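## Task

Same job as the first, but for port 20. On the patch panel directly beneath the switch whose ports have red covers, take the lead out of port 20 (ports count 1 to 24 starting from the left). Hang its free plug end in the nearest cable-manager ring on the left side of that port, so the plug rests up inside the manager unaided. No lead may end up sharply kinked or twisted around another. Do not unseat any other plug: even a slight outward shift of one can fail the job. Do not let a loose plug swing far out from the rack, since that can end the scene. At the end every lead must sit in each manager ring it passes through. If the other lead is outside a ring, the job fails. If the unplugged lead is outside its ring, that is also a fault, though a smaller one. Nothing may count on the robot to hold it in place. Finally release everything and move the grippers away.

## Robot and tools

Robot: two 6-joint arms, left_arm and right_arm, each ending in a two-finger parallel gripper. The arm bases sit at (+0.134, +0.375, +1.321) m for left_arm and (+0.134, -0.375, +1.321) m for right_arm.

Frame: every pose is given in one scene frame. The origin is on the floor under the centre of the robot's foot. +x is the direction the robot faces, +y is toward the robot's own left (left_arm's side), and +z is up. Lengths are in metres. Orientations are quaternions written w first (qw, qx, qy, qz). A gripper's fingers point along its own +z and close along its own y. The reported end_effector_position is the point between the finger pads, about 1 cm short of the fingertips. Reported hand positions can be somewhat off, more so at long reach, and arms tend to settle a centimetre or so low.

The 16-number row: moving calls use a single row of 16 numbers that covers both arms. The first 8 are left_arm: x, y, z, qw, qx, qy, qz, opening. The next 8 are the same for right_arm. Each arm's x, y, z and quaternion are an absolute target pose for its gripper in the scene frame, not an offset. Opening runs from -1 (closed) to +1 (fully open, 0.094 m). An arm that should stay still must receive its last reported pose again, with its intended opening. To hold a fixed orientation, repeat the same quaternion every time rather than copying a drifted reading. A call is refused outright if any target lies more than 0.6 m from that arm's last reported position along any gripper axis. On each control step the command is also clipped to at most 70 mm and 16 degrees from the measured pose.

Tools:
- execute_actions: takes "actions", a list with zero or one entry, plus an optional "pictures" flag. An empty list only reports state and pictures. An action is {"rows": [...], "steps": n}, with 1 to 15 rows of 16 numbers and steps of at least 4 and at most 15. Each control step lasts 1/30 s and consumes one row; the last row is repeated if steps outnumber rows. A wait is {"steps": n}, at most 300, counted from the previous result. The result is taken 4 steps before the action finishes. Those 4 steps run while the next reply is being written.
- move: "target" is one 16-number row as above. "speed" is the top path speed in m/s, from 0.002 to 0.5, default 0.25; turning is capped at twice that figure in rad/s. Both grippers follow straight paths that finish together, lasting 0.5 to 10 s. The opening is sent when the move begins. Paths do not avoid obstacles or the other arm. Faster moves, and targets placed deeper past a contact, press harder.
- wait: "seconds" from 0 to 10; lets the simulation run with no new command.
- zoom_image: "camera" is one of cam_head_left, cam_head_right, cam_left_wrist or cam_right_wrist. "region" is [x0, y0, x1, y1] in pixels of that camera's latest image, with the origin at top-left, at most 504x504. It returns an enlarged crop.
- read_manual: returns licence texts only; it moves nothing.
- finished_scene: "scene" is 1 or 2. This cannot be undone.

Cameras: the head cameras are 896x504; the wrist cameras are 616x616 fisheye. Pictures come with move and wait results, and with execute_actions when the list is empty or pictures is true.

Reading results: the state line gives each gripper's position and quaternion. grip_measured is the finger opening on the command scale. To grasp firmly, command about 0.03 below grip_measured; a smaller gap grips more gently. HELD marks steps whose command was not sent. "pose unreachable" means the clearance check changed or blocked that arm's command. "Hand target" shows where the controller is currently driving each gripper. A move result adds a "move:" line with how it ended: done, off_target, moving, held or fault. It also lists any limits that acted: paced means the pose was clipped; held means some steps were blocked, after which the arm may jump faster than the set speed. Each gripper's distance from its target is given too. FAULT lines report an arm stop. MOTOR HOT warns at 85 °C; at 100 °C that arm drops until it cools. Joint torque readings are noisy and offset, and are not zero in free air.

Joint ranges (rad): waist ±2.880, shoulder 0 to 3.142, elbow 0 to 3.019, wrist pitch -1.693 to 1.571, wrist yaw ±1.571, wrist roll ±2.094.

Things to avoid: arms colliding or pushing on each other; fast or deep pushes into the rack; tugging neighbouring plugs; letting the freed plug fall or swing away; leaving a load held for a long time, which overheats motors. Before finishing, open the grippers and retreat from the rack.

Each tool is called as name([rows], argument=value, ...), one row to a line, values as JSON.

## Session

execute_actions(actions=[])

Scene clock: 0.00 s of 5100.00 s.
left_arm: end_effector_position=(+0.7368, +0.3769, +1.2551) grip_measured=+1.000 end_effector_quat_wxyz=(+0.262, -0.005, +0.965, +0.000) | right_arm: end_effector_position=(+0.7259, -0.3741, +1.2359) grip_measured=+1.000 end_effector_quat_wxyz=(+0.247, -0.006, +0.969, +0.000)
Joint positions: left_arm=[ 1.059  1.12   0.871 -0.113 -0.308  0.12   0.094] | right_arm=[-1.066  1.149  0.854 -0.101  0.299 -0.133  0.094]
Joint velocities: left_arm=[-0.015 -0.005 -0.007  0.032 -0.051  0.051  0.   ] | right_arm=[-0.005 -0.024 -0.002  0.002  0.007 -0.051  0.   ]
Joint torques (N m, as the arm reports them, + toward a larger angle): no reading
Hand target (left_arm): +0.743, +0.378, +1.257; +0.266, -0.007, +0.964, +0.001
Hand target (right_arm): +0.733, -0.375, +1.239; +0.253, -0.004, +0.968, -0.000

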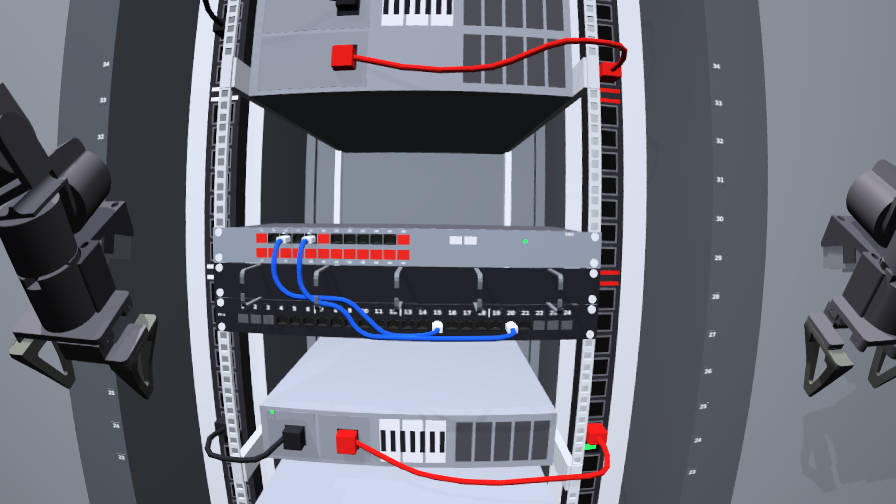

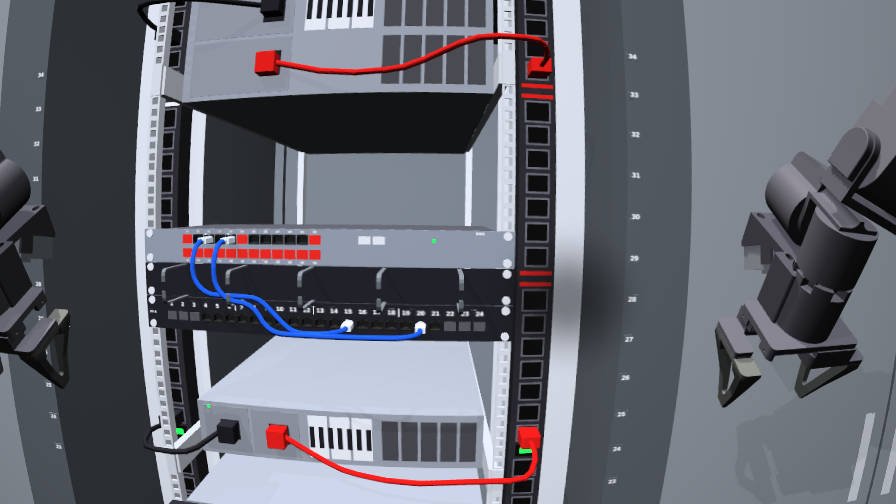

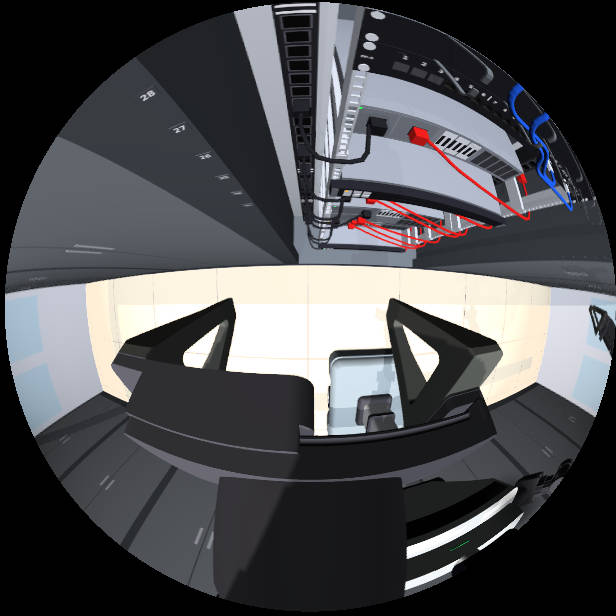

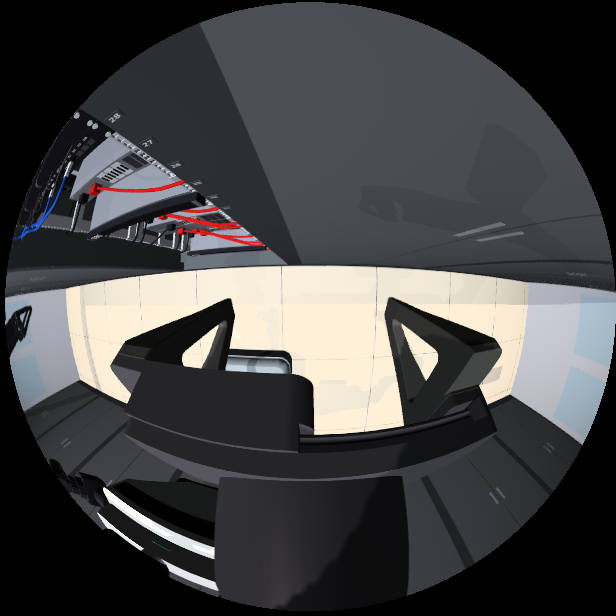

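move(target=[0.77,0.17,1.41,0.309,0.006,0.951,0.006,1,0.83,-0.06,1.265,0.43,0.43,0.561,0.561,-0.5], speed=0.3)

Scene clock: 3.67 s of 5100.00 s.
left_arm: end_effector_position=(+0.7562, +0.1836, +1.4044) grip_measured=+1.000 end_effector_quat_wxyz=(+0.305, +0.012, +0.952, +0.009) | right_arm: end_effector_position=(+0.8242, -0.0613, +1.2569) grip_measured=-0.498 end_effector_quat_wxyz=(+0.429, +0.419, +0.580, +0.551)
Joint positions: left_arm=[ 0.449  1.209  1.125 -0.325 -0.883 -0.057  0.094] | right_arm=[-0.672  1.943  1.13   1.351  0.118  0.995  0.024]
Joint velocities: left_arm=[-0.005 -0.005  0.017  0.002 -0.022  0.037  0.   ] | right_arm=[ 0.005 -0.015  0.002  0.002  0.022  0.007 -0.001]
Joint torques (N m, as the arm reports them, + toward a larger angle): left_arm=[-8.12 -9.01 11.2   1.04 -0.04 -0.08] | right_arm=[ 11.41 -18.04   6.57   2.4   -0.2   -0.02]
Hand target (left_arm): +0.769, +0.173, +1.410; +0.308, +0.005, +0.951, +0.004
Hand target (right_arm): +0.831, -0.060, +1.263; +0.435, +0.423, +0.564, +0.559
Off the commanded pose (left_arm): 0.020 m, 1 deg.
Off the commanded pose (right_arm): 0.010 m, 3 deg.
Kept back: nothing.
move: off_target (left_arm, right_arm)
camera_calibration (this result's frames):
cam_left_wrist: T_world_to_cam=[[-0.00895567, -0.999404, -0.0333374, 0.238795], [-0.999957, 0.0088746, 0.00257893, 0.755582], [-0.00228154, 0.033359, -0.999441, 1.52629], [0, 0, 0, 1]] pos_world=[0.761171, 0.181032, 1.53145]
cam_right_wrist: T_world_to_cam=[[-0.0254802, -0.0386872, -0.998926, 1.27635], [-0.784443, 0.620188, -0.00400989, 0.695433], [0.619677, 0.783499, -0.0461504, -0.280531], [0, 0, 0, 1]] pos_world=[0.751888, -0.162126, 1.26482]

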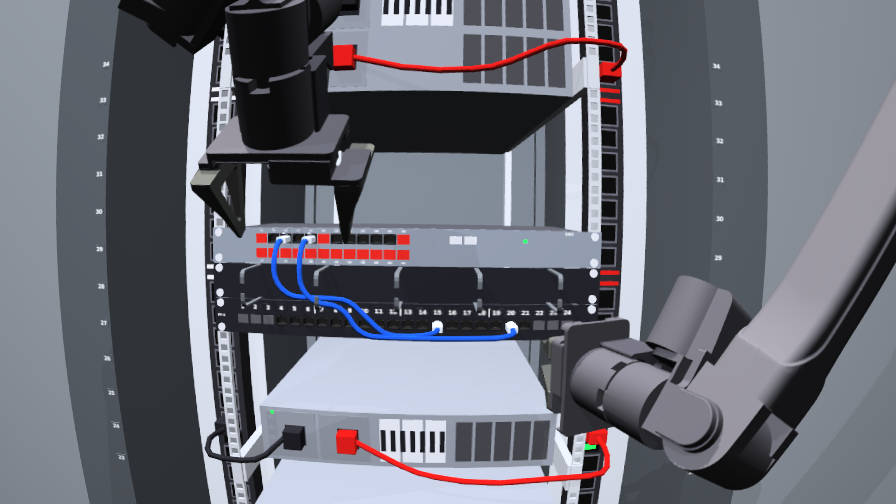

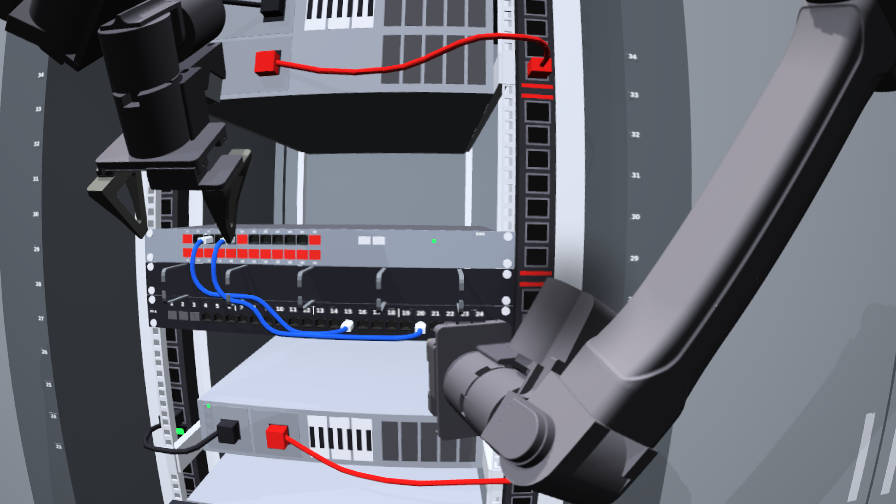

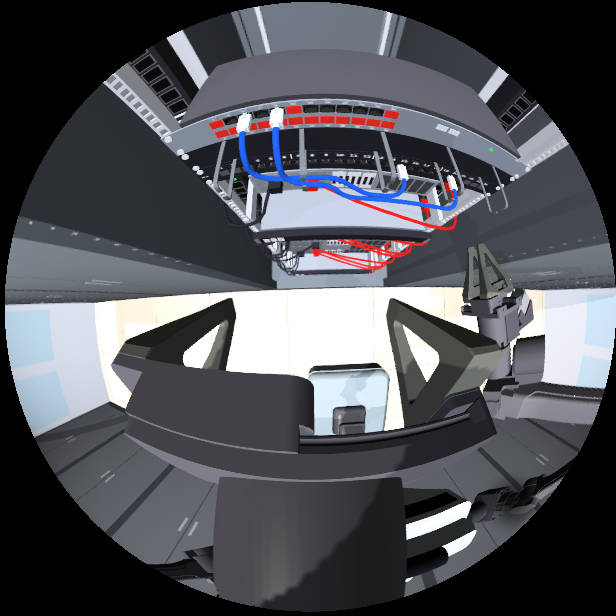

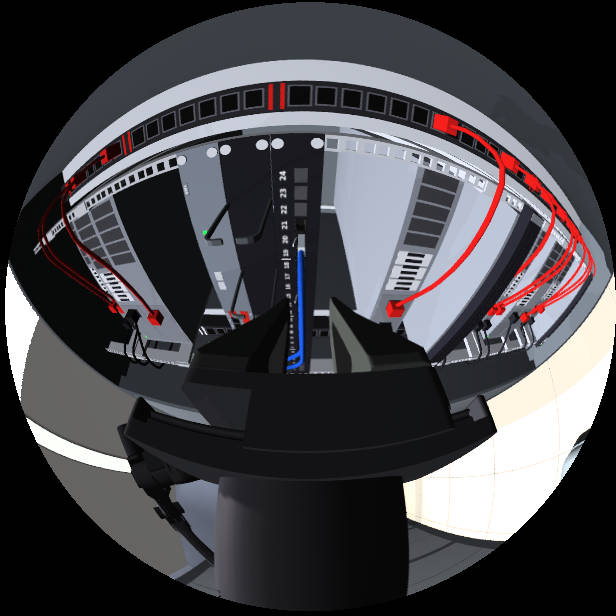

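move(target=[0.7562,0.1836,1.4044,0.305,0.012,0.952,0.009,1,0.895,-0.04,1.263,0.43,0.43,0.561,0.561,-0.5], speed=0.08)

zoom_image(camera="cam_right_wrist", region=[200,150,400,380])

Scene clock: 5.17 s of 5100.00 s.
left_arm: end_effector_position=(+0.7562, +0.1836, +1.4044) grip_measured=+1.000 end_effector_quat_wxyz=(+0.305, +0.011, +0.952, +0.009) | right_arm: end_effector_position=(+0.8888, -0.0425, +1.2708) grip_measured=-0.498 end_effector_quat_wxyz=(+0.434, +0.426, +0.560, +0.563)
Joint positions: left_arm=[ 0.449  1.209  1.125 -0.325 -0.883 -0.058  0.094] | right_arm=[-0.672  1.987  1.339  1.227  0.118  1.02   0.024]
Joint velocities: left_arm=[ 0.005 -0.005  0.002 -0.007  0.022  0.007  0.   ] | right_arm=[-0.005 -0.005 -0.007  0.007  0.022  0.037  0.001]
Joint torques (N m, as the arm reports them, + toward a larger angle): left_arm=[ -7.44 -11.42   7.46   1.36   0.09   0.03] | right_arm=[ 11.85 -18.59   8.21   0.75  -0.29   0.01]
Hand target (left_arm): +0.756, +0.184, +1.404; +0.305, +0.012, +0.952, +0.009
Hand target (right_arm): +0.895, -0.040, +1.261; +0.430, +0.430, +0.561, +0.561
Off the commanded pose (left_arm): 0.000 m, 0 deg.
Off the commanded pose (right_arm): 0.010 m, 1 deg.
Kept back: nothing.
move: done
camera_calibration (this result's frames):
cam_left_wrist: T_world_to_cam=[[-0.00864528, -0.999414, -0.0331158, 0.238251], [-0.99996, 0.00856475, 0.00257287, 0.755649], [-0.00228774, 0.0331368, -0.999448, 1.52634], [0, 0, 0, 1]] pos_world=[0.761171, 0.181062, 1.53145]
cam_right_wrist: T_world_to_cam=[[-0.00107226, -0.000940124, -0.999999, 1.27386], [-0.771345, 0.636417, 0.000228771, 0.718129], [0.636416, 0.771344, -0.00140756, -0.406883], [0, 0, 0, 1]] pos_world=[0.814238, -0.141985, 1.27312]

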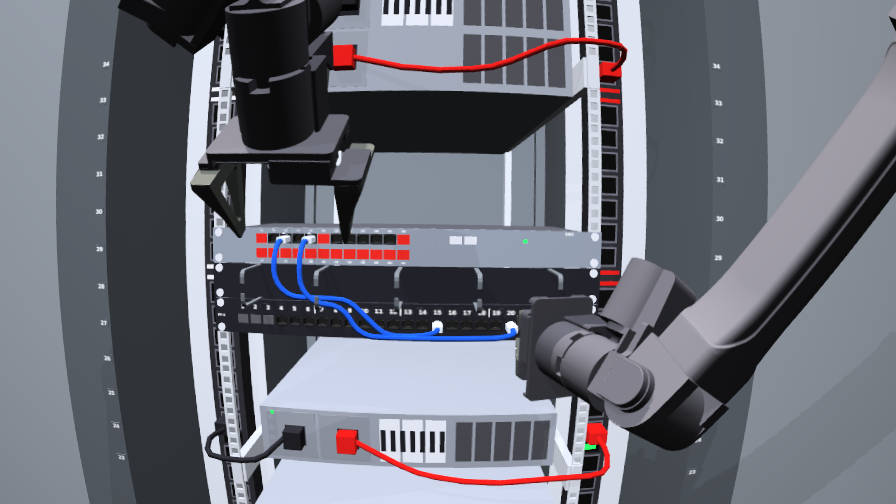

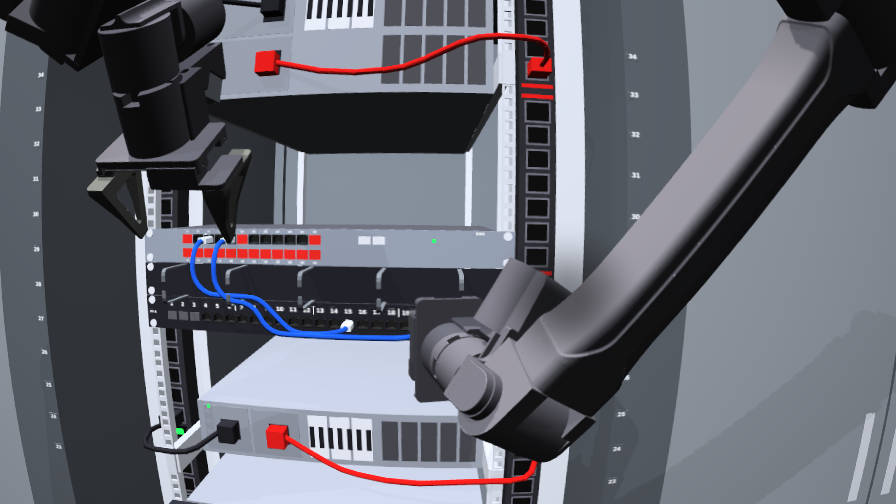

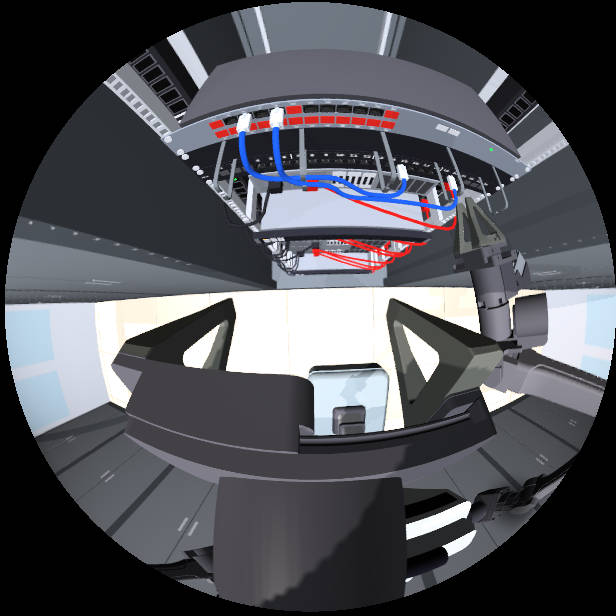

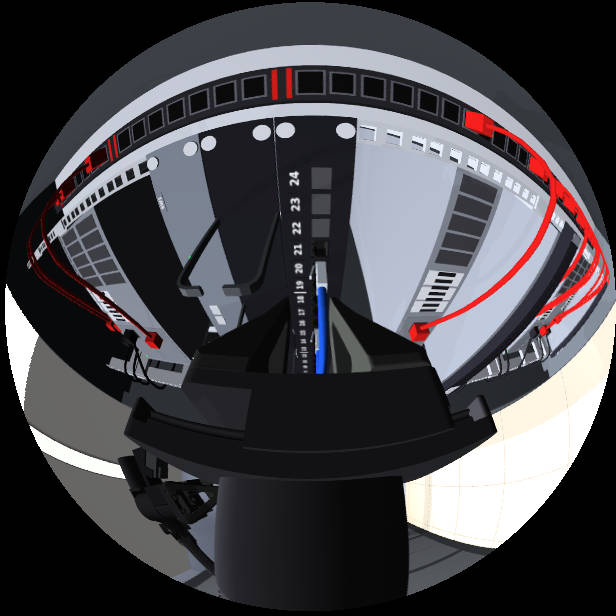

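Region (200, 150, 400, 380) of cam_right_wrist's 616x616 image, scaled by 2.191, with more detail than that image has; it fills the left 438 columns of this view, and the rest is white.

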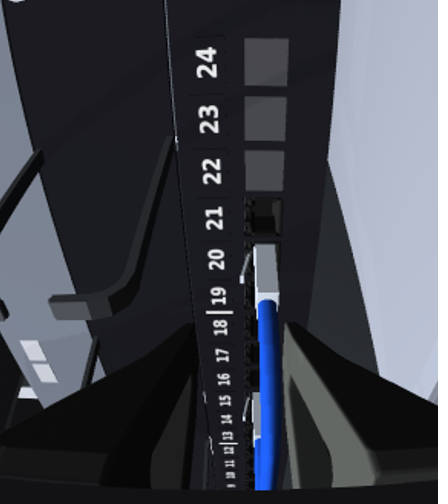

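move(target=[0.7562,0.1836,1.4044,0.305,0.012,0.952,0.009,1,0.915,-0.036,1.255,0.487,0.487,0.513,0.513,-0.58], speed=0.05)

zoom_image(camera="cam_right_wrist", region=[200,150,400,380])

Scene clock: 7.77 s of 5100.00 s.
left_arm: end_effector_position=(+0.7562, +0.1836, +1.4044) grip_measured=+1.000 end_effector_quat_wxyz=(+0.305, +0.011, +0.952, +0.009) | right_arm: end_effector_position=(+0.9140, -0.0485, +1.2516) grip_measured=-0.578 end_effector_quat_wxyz=(+0.482, +0.489, +0.521, +0.507)
Joint positions: left_arm=[ 0.449  1.209  1.125 -0.325 -0.883 -0.058  0.094] | right_arm=[-0.658  2.086  1.48   1.272  0.323  0.993  0.02 ]
Joint velocities: left_arm=[-0.015 -0.015 -0.007 -0.002 -0.066  0.051  0.   ] | right_arm=[ 0.005 -0.015 -0.002 -0.012  0.022 -0.007  0.001]
Joint torques (N m, as the arm reports them, + toward a larger angle): left_arm=[ -7.49 -11.42   7.43   1.37   0.09   0.04] | right_arm=[ 14.28 -19.43   8.94   1.94  -0.27  -0.18]
Hand target (left_arm): +0.756, +0.184, +1.404; +0.305, +0.012, +0.952, +0.009
Hand target (right_arm): +0.915, -0.036, +1.255; +0.487, +0.487, +0.514, +0.512
Off the commanded pose (left_arm): 0.000 m, 0 deg.
Off the commanded pose (right_arm): 0.013 m, 1 deg.
Kept back: nothing.
move: off_target (right_arm)
camera_calibration (this result's frames):
cam_left_wrist: T_world_to_cam=[[-0.00864528, -0.999414, -0.0331158, 0.238251], [-0.99996, 0.00856475, 0.00257287, 0.755649], [-0.00228774, 0.0331368, -0.999448, 1.52634], [0, 0, 0, 1]] pos_world=[0.761171, 0.181062, 1.53145]
cam_right_wrist: T_world_to_cam=[[-0.0329233, -0.00277523, -0.999454, 1.28306], [-0.623247, 0.78181, 0.0183597, 0.590399], [0.781332, 0.623511, -0.0274694, -0.525264], [0, 0, 0, 1]] pos_world=[0.820612, -0.130511, 1.25709]

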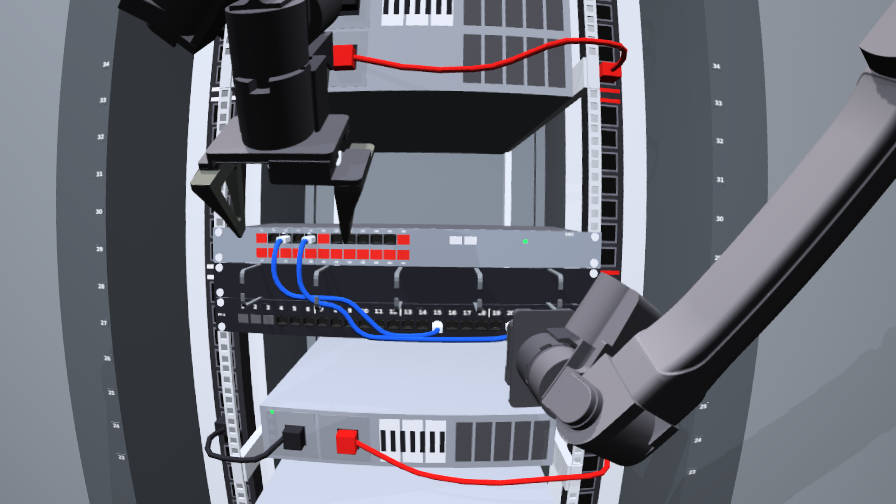

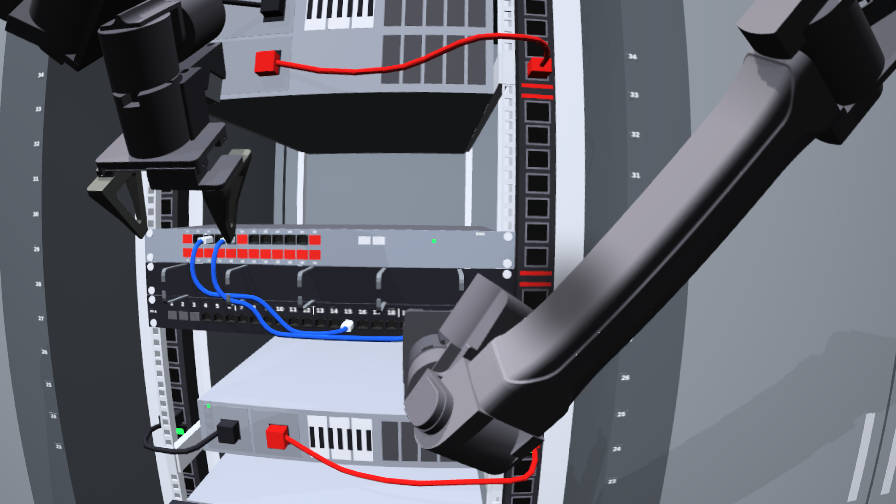

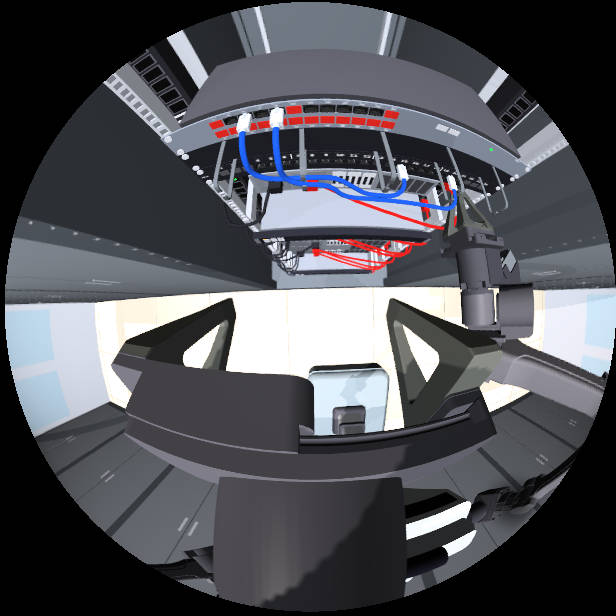

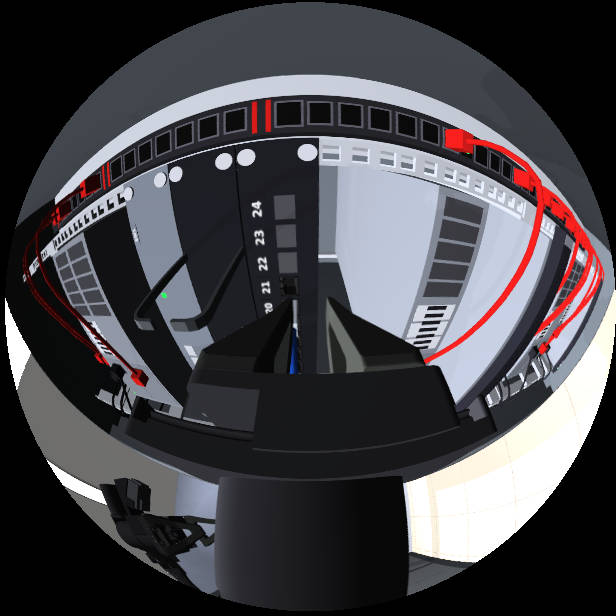

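Region (200, 150, 400, 380) of cam_right_wrist's 616x616 image, scaled by 2.191, with more detail than that image has; it fills the left 438 columns of this view, and the rest is white.

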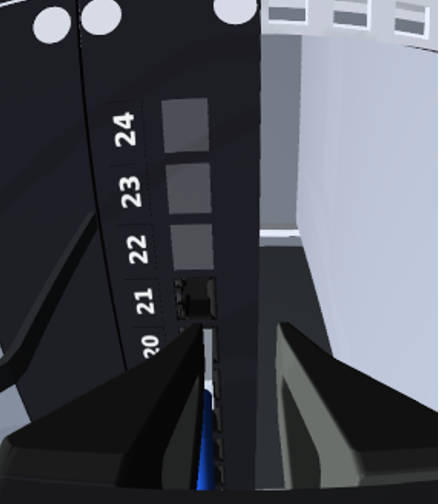

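Raise first.

execute_actions([
  {"rows":[[0.7562,0.1836,1.4044,0.305,0.012,0.952,0.009,1,0.913,-0.042,1.26,0.487,0.487,0.513,0.513,-0.5],[0.7562,0.1836,1.4044,0.305,0.012,0.952,0.009,1,0.913,-0.042,1.264,0.487,0.487,0.513,0.513,-0.5],[0.7562,0.1836,1.4044,0.305,0.012,0.952,0.009,1,0.913,-0.042,1.268,0.487,0.487,0.513,0.513,-0.5],[0.7562,0.1836,1.4044,0.305,0.012,0.952,0.009,1,0.913,-0.04,1.272,0.487,0.487,0.513,0.513,-0.5]]},
])

execute_actions([
  {"rows":[[0.7562,0.1836,1.4044,0.305,0.012,0.952,0.009,1,0.913,-0.032,1.272,0.487,0.487,0.513,0.513,-0.5]]},
], pictures=true)

Scene clock: 8.33 s of 5100.00 s.
left_arm: end_effector_position=(+0.7562, +0.1836, +1.4044) grip_measured=+1.000 end_effector_quat_wxyz=(+0.305, +0.011, +0.952, +0.009) | right_arm: end_effector_position=(+0.9129, -0.0471, +1.2528) grip_measured=-0.501 end_effector_quat_wxyz=(+0.483, +0.491, +0.522, +0.503)
Joint positions: left_arm=[ 0.449  1.209  1.125 -0.325 -0.883 -0.058  0.094] | right_arm=[-0.652  2.086  1.48   1.272  0.335  0.987  0.023]
Joint velocities: left_arm=[ 0.005 -0.005 -0.002  0.007 -0.022 -0.007  0.   ] | right_arm=[-0.015 -0.015 -0.017 -0.012 -0.051  0.081 -0.   ]
Joint torques (N m, as the arm reports them, + toward a larger angle): left_arm=[ -7.43 -11.4    7.44   1.36   0.1    0.03] | right_arm=[ 15.14 -23.28   5.93   1.61  -0.46  -0.24]
Steps of this call (steps 1 to 6: nothing new was sent; steps 7 to 17: the first 11 steps of this action). Readings (end_effector_position):
7: left_arm (+0.7562, +0.1836, +1.4044) | right_arm (+0.9140, -0.0486, +1.2517)
8: left_arm (+0.7562, +0.1836, +1.4044) | right_arm (+0.9139, -0.0483, +1.2519)
10: left_arm (+0.7562, +0.1836, +1.4044) | right_arm (+0.9136, -0.0479, +1.2521)
14: left_arm (+0.7562, +0.1836, +1.4044) | right_arm (+0.9129, -0.0471, +1.2528)
17: the state above

Scene clock: 8.83 s of 5100.00 s.
left_arm: end_effector_position=(+0.7562, +0.1836, +1.4044) grip_measured=+1.000 end_effector_quat_wxyz=(+0.305, +0.011, +0.952, +0.009) | right_arm: end_effector_position=(+0.9122, -0.0465, +1.2531) grip_measured=-0.501 end_effector_quat_wxyz=(+0.484, +0.493, +0.522, +0.500)
Joint positions: left_arm=[ 0.449  1.209  1.125 -0.325 -0.883 -0.058  0.094] | right_arm=[-0.649  2.086  1.48   1.272  0.344  0.981  0.023]
Joint velocities: left_arm=[ 0.005 -0.005 -0.017  0.012 -0.022  0.022  0.   ] | right_arm=[-0.015 -0.015  0.002 -0.007  0.007 -0.081 -0.001]
Joint torques (N m, as the arm reports them, + toward a larger angle): left_arm=[ -7.48 -11.48   7.43   1.35   0.09   0.03] | right_arm=[ 15.57 -21.92   7.33   1.8   -0.52  -0.21]
Off your previous action's commanded pose (left_arm): 0.000 m, 0 deg at its last step (step 4 of this call).
Off your previous action's commanded pose (right_arm): 0.020 m, 2 deg at its last step (step 4 of this call).
Steps of this call (steps 1 to 4: the last 4 steps of your previous action; steps 5 to 15: the first 11 steps of this action). Readings (end_effector_position):
5: left_arm (+0.7562, +0.1836, +1.4044) | right_arm (+0.9128, -0.0469, +1.2529)
6: left_arm (+0.7562, +0.1836, +1.4044) | right_arm (+0.9126, -0.0468, +1.2530)
8: left_arm (+0.7562, +0.1836, +1.4044) | right_arm (+0.9122, -0.0465, +1.2531)
12: left_arm (+0.7562, +0.1836, +1.4044) | right_arm (+0.9122, -0.0465, +1.2531)
15: the state above
camera_calibration (this result's frames):
cam_left_wrist: T_world_to_cam=[[-0.00864528, -0.999414, -0.0331158, 0.238251], [-0.99996, 0.00856475, 0.00257287, 0.755649], [-0.00228774, 0.0331368, -0.999448, 1.52634], [0, 0, 0, 1]] pos_world=[0.761171, 0.181062, 1.53145]
cam_right_wrist: T_world_to_cam=[[-0.0414403, -0.010145, -0.999089, 1.29148], [-0.613922, 0.789174, 0.0174508, 0.580682], [0.788278, 0.614086, -0.0389318, -0.517562], [0, 0, 0, 1]] pos_world=[0.817995, -0.127329, 1.26002]

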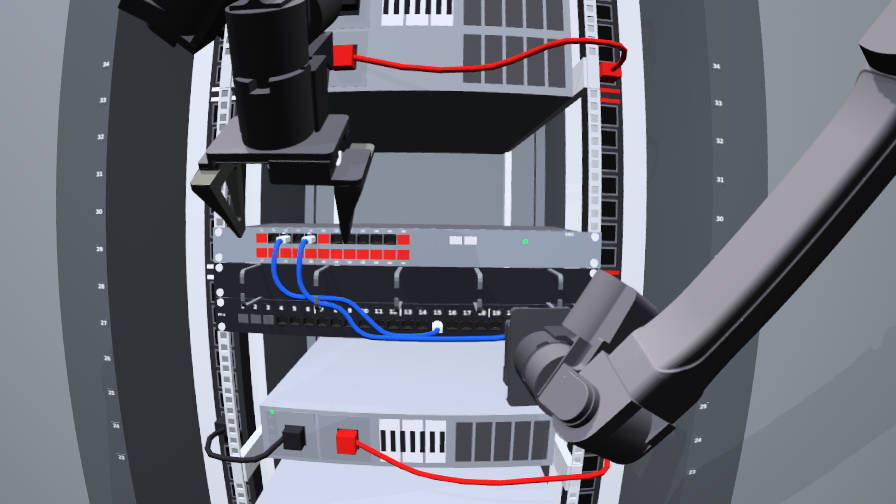

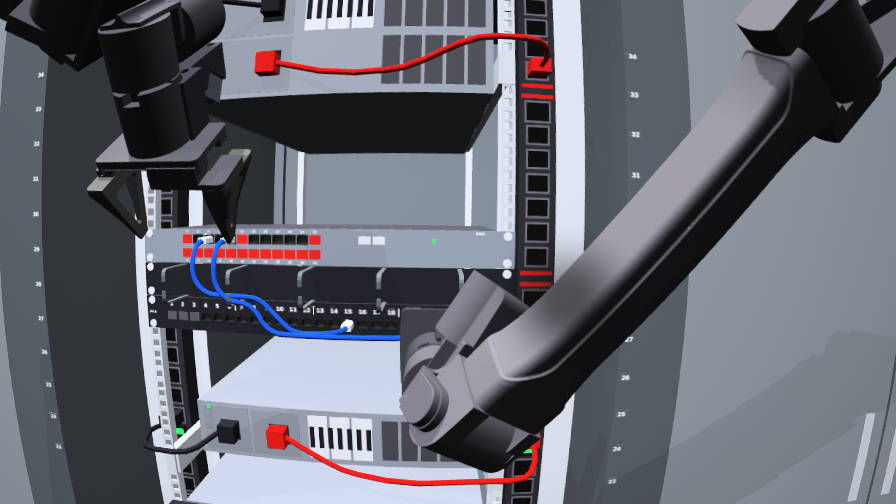

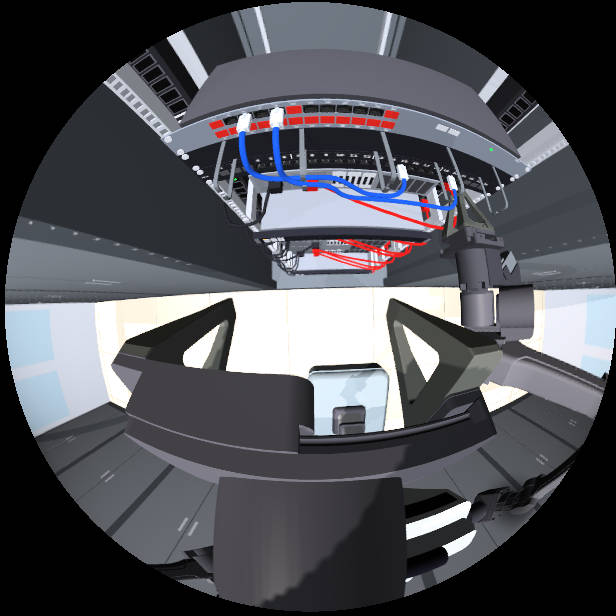

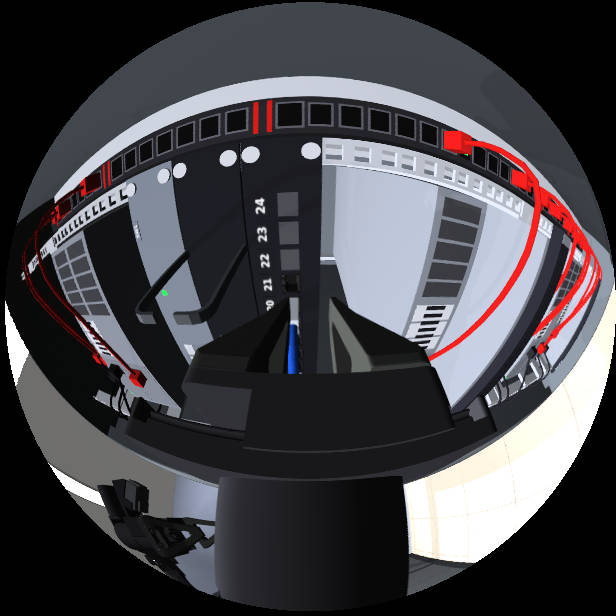

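Finger is against the plug's side. Relieve sideways and raise.

execute_actions([
  {"rows":[[0.7562,0.1836,1.4044,0.305,0.012,0.952,0.009,1,0.913,-0.05,1.272,0.487,0.487,0.513,0.513,-0.42],[0.7562,0.1836,1.4044,0.305,0.012,0.952,0.009,1,0.913,-0.05,1.275,0.487,0.487,0.513,0.513,-0.42],[0.7562,0.1836,1.4044,0.305,0.012,0.952,0.009,1,0.913,-0.05,1.279,0.487,0.487,0.513,0.513,-0.42]]},
])

Scene clock: 9.33 s of 5100.00 s.
left_arm: end_effector_position=(+0.7562, +0.1836, +1.4044) grip_measured=+1.000 end_effector_quat_wxyz=(+0.305, +0.011, +0.952, +0.009) | right_arm: end_effector_position=(+0.9128, -0.0491, +1.2655) grip_measured=-0.421 end_effector_quat_wxyz=(+0.485, +0.488, +0.520, +0.506)
Joint positions: left_arm=[ 0.449  1.209  1.125 -0.325 -0.883 -0.058  0.094] | right_arm=[-0.646  2.061  1.463  1.272  0.332  0.981  0.027]
Joint velocities: left_arm=[-0.005  0.005 -0.007 -0.017 -0.051  0.037  0.   ] | right_arm=[-0.005 -0.024 -0.007 -0.022 -0.037 -0.007  0.   ]
Joint torques (N m, as the arm reports them, + toward a larger angle): left_arm=[ -7.41 -11.42   7.43   1.39   0.09   0.03] | right_arm=[ 13.42 -23.3    5.04   1.74  -0.52  -0.12]
Off your previous action's commanded pose (left_arm): 0.000 m, 0 deg at its last step (step 4 of this call).
Off your previous action's commanded pose (right_arm): 0.024 m, 2 deg at its last step (step 4 of this call).
Steps of this call (steps 1 to 4: the last 4 steps of your previous action; steps 5 to 15: the first 11 steps of this action). Readings (end_effector_position):
5: left_arm (+0.7562, +0.1836, +1.4044) | right_arm (+0.9123, -0.0462, +1.2541)
6: left_arm (+0.7562, +0.1836, +1.4044) | right_arm (+0.9117, -0.0458, +1.2548)
8: left_arm (+0.7562, +0.1836, +1.4044) | right_arm (+0.9110, -0.0466, +1.2575)
12: left_arm (+0.7562, +0.1836, +1.4044) | right_arm (+0.9129, -0.0493, +1.2648)
15: the state above

execute_actions([
  {"rows":[[0.7562,0.1836,1.4044,0.305,0.012,0.952,0.009,1,0.914,-0.044,1.275,0.487,0.487,0.513,0.513,-0.5],[0.7562,0.1836,1.4044,0.305,0.012,0.952,0.009,1,0.915,-0.038,1.272,0.487,0.487,0.513,0.513,-0.5],[0.7562,0.1836,1.4044,0.305,0.012,0.952,0.009,1,0.916,-0.033,1.269,0.487,0.487,0.513,0.513,-0.5],[0.7562,0.1836,1.4044,0.305,0.012,0.952,0.009,1,0.917,-0.028,1.267,0.487,0.487,0.513,0.513,-0.5]]},
], pictures=true)

zoom_image(camera="cam_right_wrist", region=[200,150,400,380])

Scene clock: 9.87 s of 5100.00 s.
left_arm: end_effector_position=(+0.7562, +0.1836, +1.4044) grip_measured=+1.000 end_effector_quat_wxyz=(+0.305, +0.011, +0.952, +0.009) | right_arm: end_effector_position=(+0.9144, -0.0380, +1.2663) grip_measured=-0.498 end_effector_quat_wxyz=(+0.484, +0.488, +0.517, +0.511)
Joint positions: left_arm=[ 0.449  1.209  1.125 -0.325 -0.883 -0.058  0.094] | right_arm=[-0.635  2.082  1.493  1.272  0.335  0.979  0.024]
Joint velocities: left_arm=[ 0.005 -0.015 -0.017  0.002  0.007  0.022  0.   ] | right_arm=[ 0.034  0.024 -0.007  0.017  0.037  0.022 -0.   ]
Joint torques (N m, as the arm reports them, + toward a larger angle): left_arm=[ -7.31 -11.39   7.43   1.39   0.09   0.03] | right_arm=[ 14.   -19.8    8.75   1.33  -0.21  -0.2 ]
Off your previous action's commanded pose (left_arm): 0.000 m, 0 deg at its last step (step 4 of this call).
Off your previous action's commanded pose (right_arm): 0.014 m, 1 deg at its last step (step 4 of this call).
Steps of this call (steps 1 to 4: the last 4 steps of your previous action; step 5: nothing new was sent; steps 6 to 16: the first 11 steps of this action). Readings (end_effector_position):
6: left_arm (+0.7562, +0.1836, +1.4044) | right_arm (+0.9128, -0.0491, +1.2655)
7: left_arm (+0.7562, +0.1836, +1.4044) | right_arm (+0.9127, -0.0488, +1.2657)
9: left_arm (+0.7562, +0.1836, +1.4044) | right_arm (+0.9140, -0.0482, +1.2661)
13: left_arm (+0.7562, +0.1836, +1.4044) | right_arm (+0.9162, -0.0418, +1.2671)
16: the state above
camera_calibration (this result's frames):
cam_left_wrist: T_world_to_cam=[[-0.00864528, -0.999414, -0.0331158, 0.238251], [-0.99996, 0.00856475, 0.00257287, 0.755649], [-0.00228774, 0.0331368, -0.999448, 1.52634], [0, 0, 0, 1]] pos_world=[0.761171, 0.181062, 1.53145]
cam_right_wrist: T_world_to_cam=[[-0.0207826, 0.00300575, -0.99978, 1.28731], [-0.622667, 0.782337, 0.0152955, 0.585554], [0.782211, 0.622848, -0.0143874, -0.54912], [0, 0, 0, 1]] pos_world=[0.820887, -0.119951, 1.27016]

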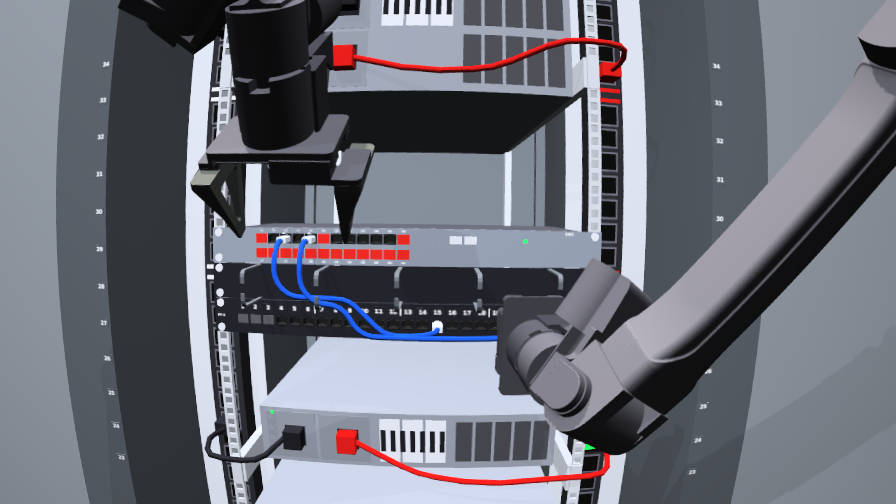

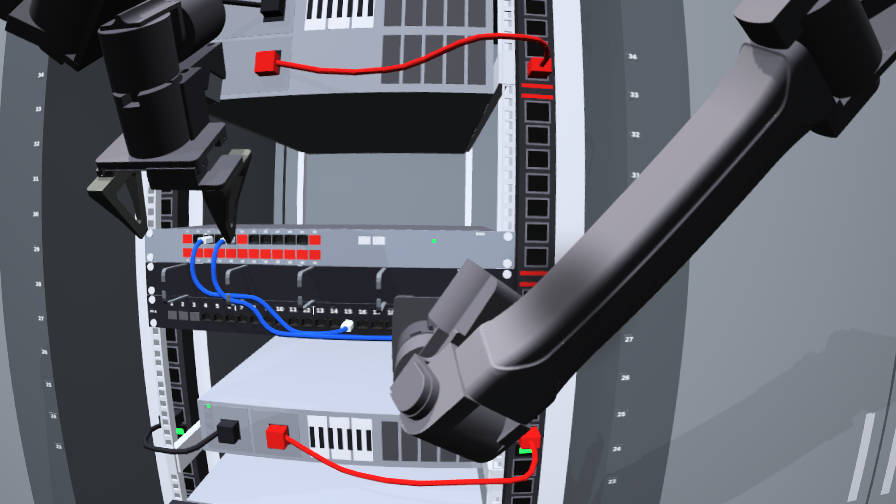

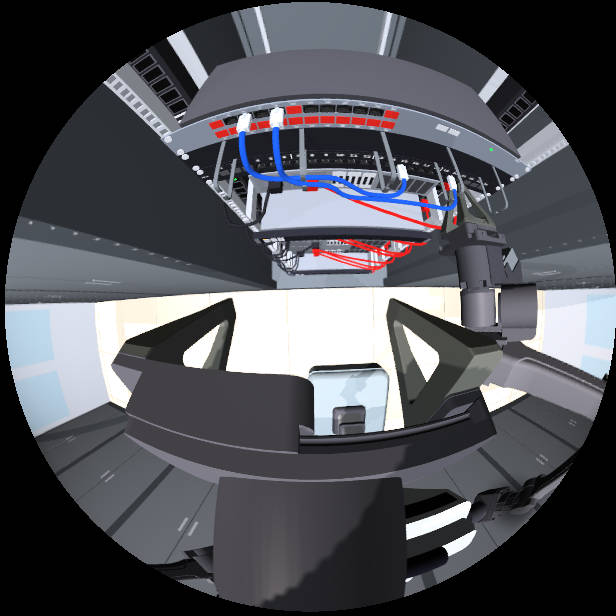

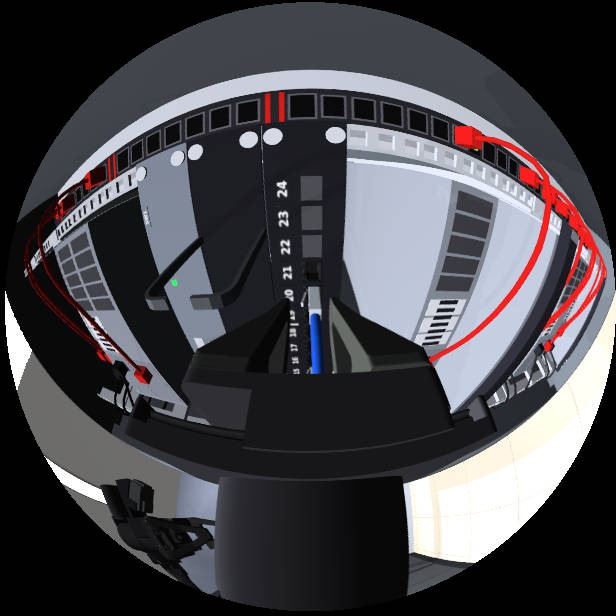

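Region (200, 150, 400, 380) of cam_right_wrist's 616x616 image, scaled by 2.191, with more detail than that image has; it fills the left 438 columns of this view, and the rest is white.

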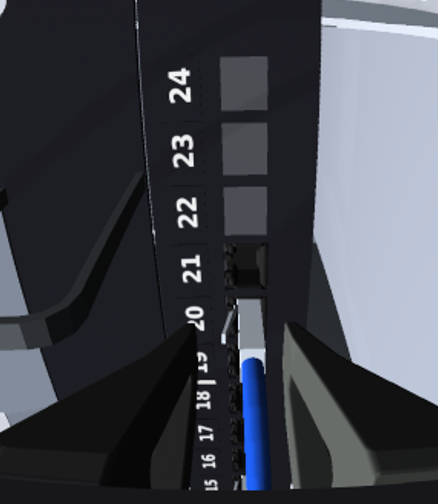

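execute_actions([
  {"rows":[[0.7562,0.1836,1.4044,0.305,0.012,0.952,0.009,1,0.921,-0.025,1.264,0.487,0.487,0.513,0.513,-0.55],[0.7562,0.1836,1.4044,0.305,0.012,0.952,0.009,1,0.925,-0.024,1.263,0.487,0.487,0.513,0.513,-0.55]]},
], pictures=true)

zoom_image(camera="cam_right_wrist", region=[200,150,400,380])

zoom_image(camera="cam_left_wrist", region=[380,140,520,250])

Scene clock: 10.47 s of 5100.00 s.
left_arm: end_effector_position=(+0.7562, +0.1836, +1.4044) grip_measured=+1.000 end_effector_quat_wxyz=(+0.305, +0.011, +0.952, +0.009) | right_arm: end_effector_position=(+0.9212, -0.0336, +1.2679) grip_measured=-0.548 end_effector_quat_wxyz=(+0.488, +0.488, +0.509, +0.514)
Joint positions: left_arm=[ 0.449  1.209  1.125 -0.325 -0.883 -0.058  0.094] | right_arm=[-0.633  2.101  1.53   1.272  0.335  0.979  0.021]
Joint velocities: left_arm=[-0.015  0.005 -0.002  0.002  0.037  0.022  0.   ] | right_arm=[ 0.005 -0.005 -0.032 -0.002 -0.051  0.051  0.001]
Joint torques (N m, as the arm reports them, + toward a larger angle): left_arm=[ -7.45 -11.34   7.44   1.38   0.09   0.02] | right_arm=[ 13.8  -19.64   9.01   0.55  -0.29  -0.17]
Off your previous action's commanded pose (left_arm): 0.000 m, 0 deg at its last step (step 4 of this call).
Off your previous action's commanded pose (right_arm): 0.009 m, 1 deg at its last step (step 4 of this call).
Steps of this call (steps 1 to 4: the last 4 steps of your previous action; steps 5 to 7: nothing new was sent; steps 8 to 18: the first 11 steps of this action). Readings (end_effector_position):
8: left_arm (+0.7562, +0.1836, +1.4044) | right_arm (+0.9136, -0.0358, +1.2657)
9: left_arm (+0.7562, +0.1836, +1.4044) | right_arm (+0.9151, -0.0353, +1.2662)
11: left_arm (+0.7562, +0.1836, +1.4044) | right_arm (+0.9189, -0.0341, +1.2670)
15: left_arm (+0.7562, +0.1836, +1.4044) | right_arm (+0.9212, -0.0336, +1.2679)
18: the state above
camera_calibration (this result's frames):
cam_left_wrist: T_world_to_cam=[[-0.00864528, -0.999414, -0.0331158, 0.238251], [-0.99996, 0.00856475, 0.00257287, 0.755649], [-0.00228774, 0.0331368, -0.999448, 1.52634], [0, 0, 0, 1]] pos_world=[0.761171, 0.181062, 1.53145]
cam_right_wrist: T_world_to_cam=[[-0.00639482, 0.0108565, -0.999921, 1.27623], [-0.616369, 0.787358, 0.0124905, 0.584281], [0.787431, 0.6164, 0.00165658, -0.582579], [0, 0, 0, 1]] pos_world=[0.827035, -0.114791, 1.2698]

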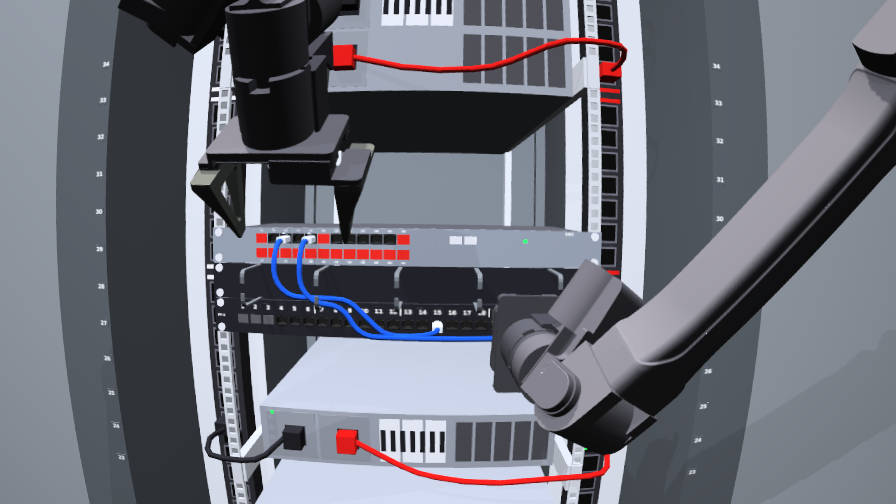

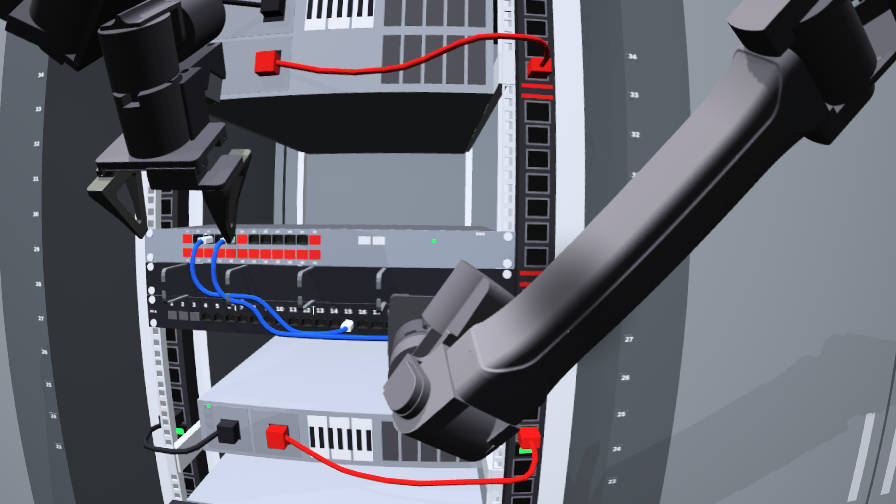

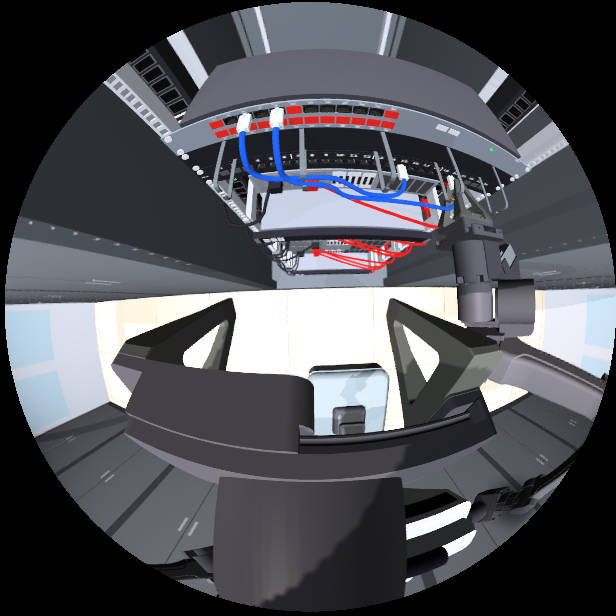

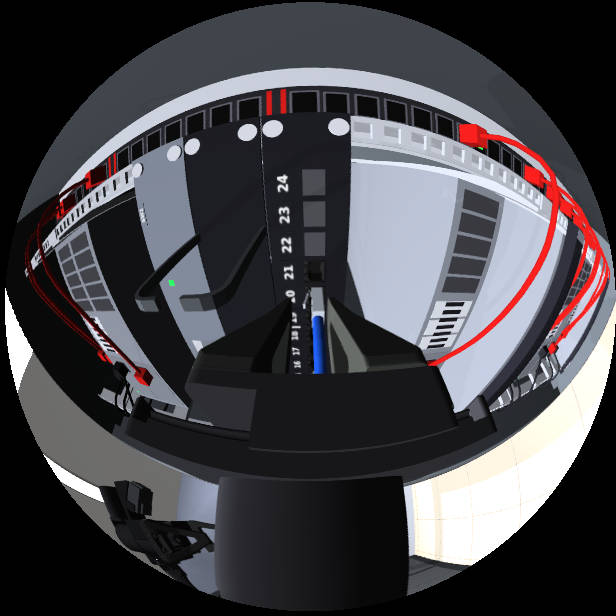

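Region (200, 150, 400, 380) of cam_right_wrist's 616x616 image, scaled by 2.191, with more detail than that image has; it fills the left 438 columns of this view, and the rest is white.

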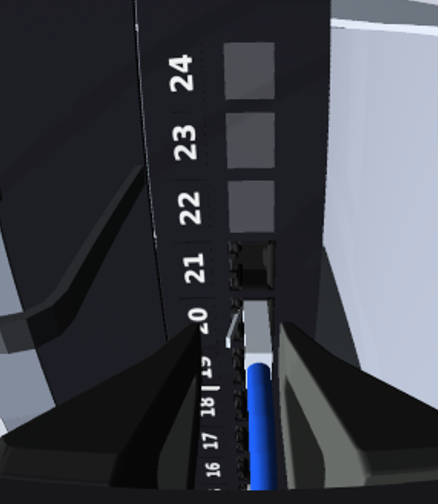

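Region (380, 140, 520, 250) of cam_left_wrist's 616x616 image, scaled by 3.600, with more detail than that image has; it fills the top 396 rows of this view, and the rest is white.

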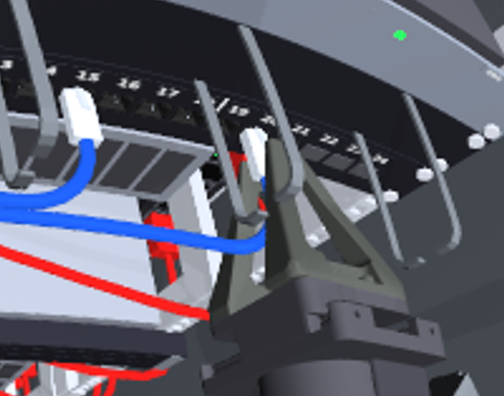

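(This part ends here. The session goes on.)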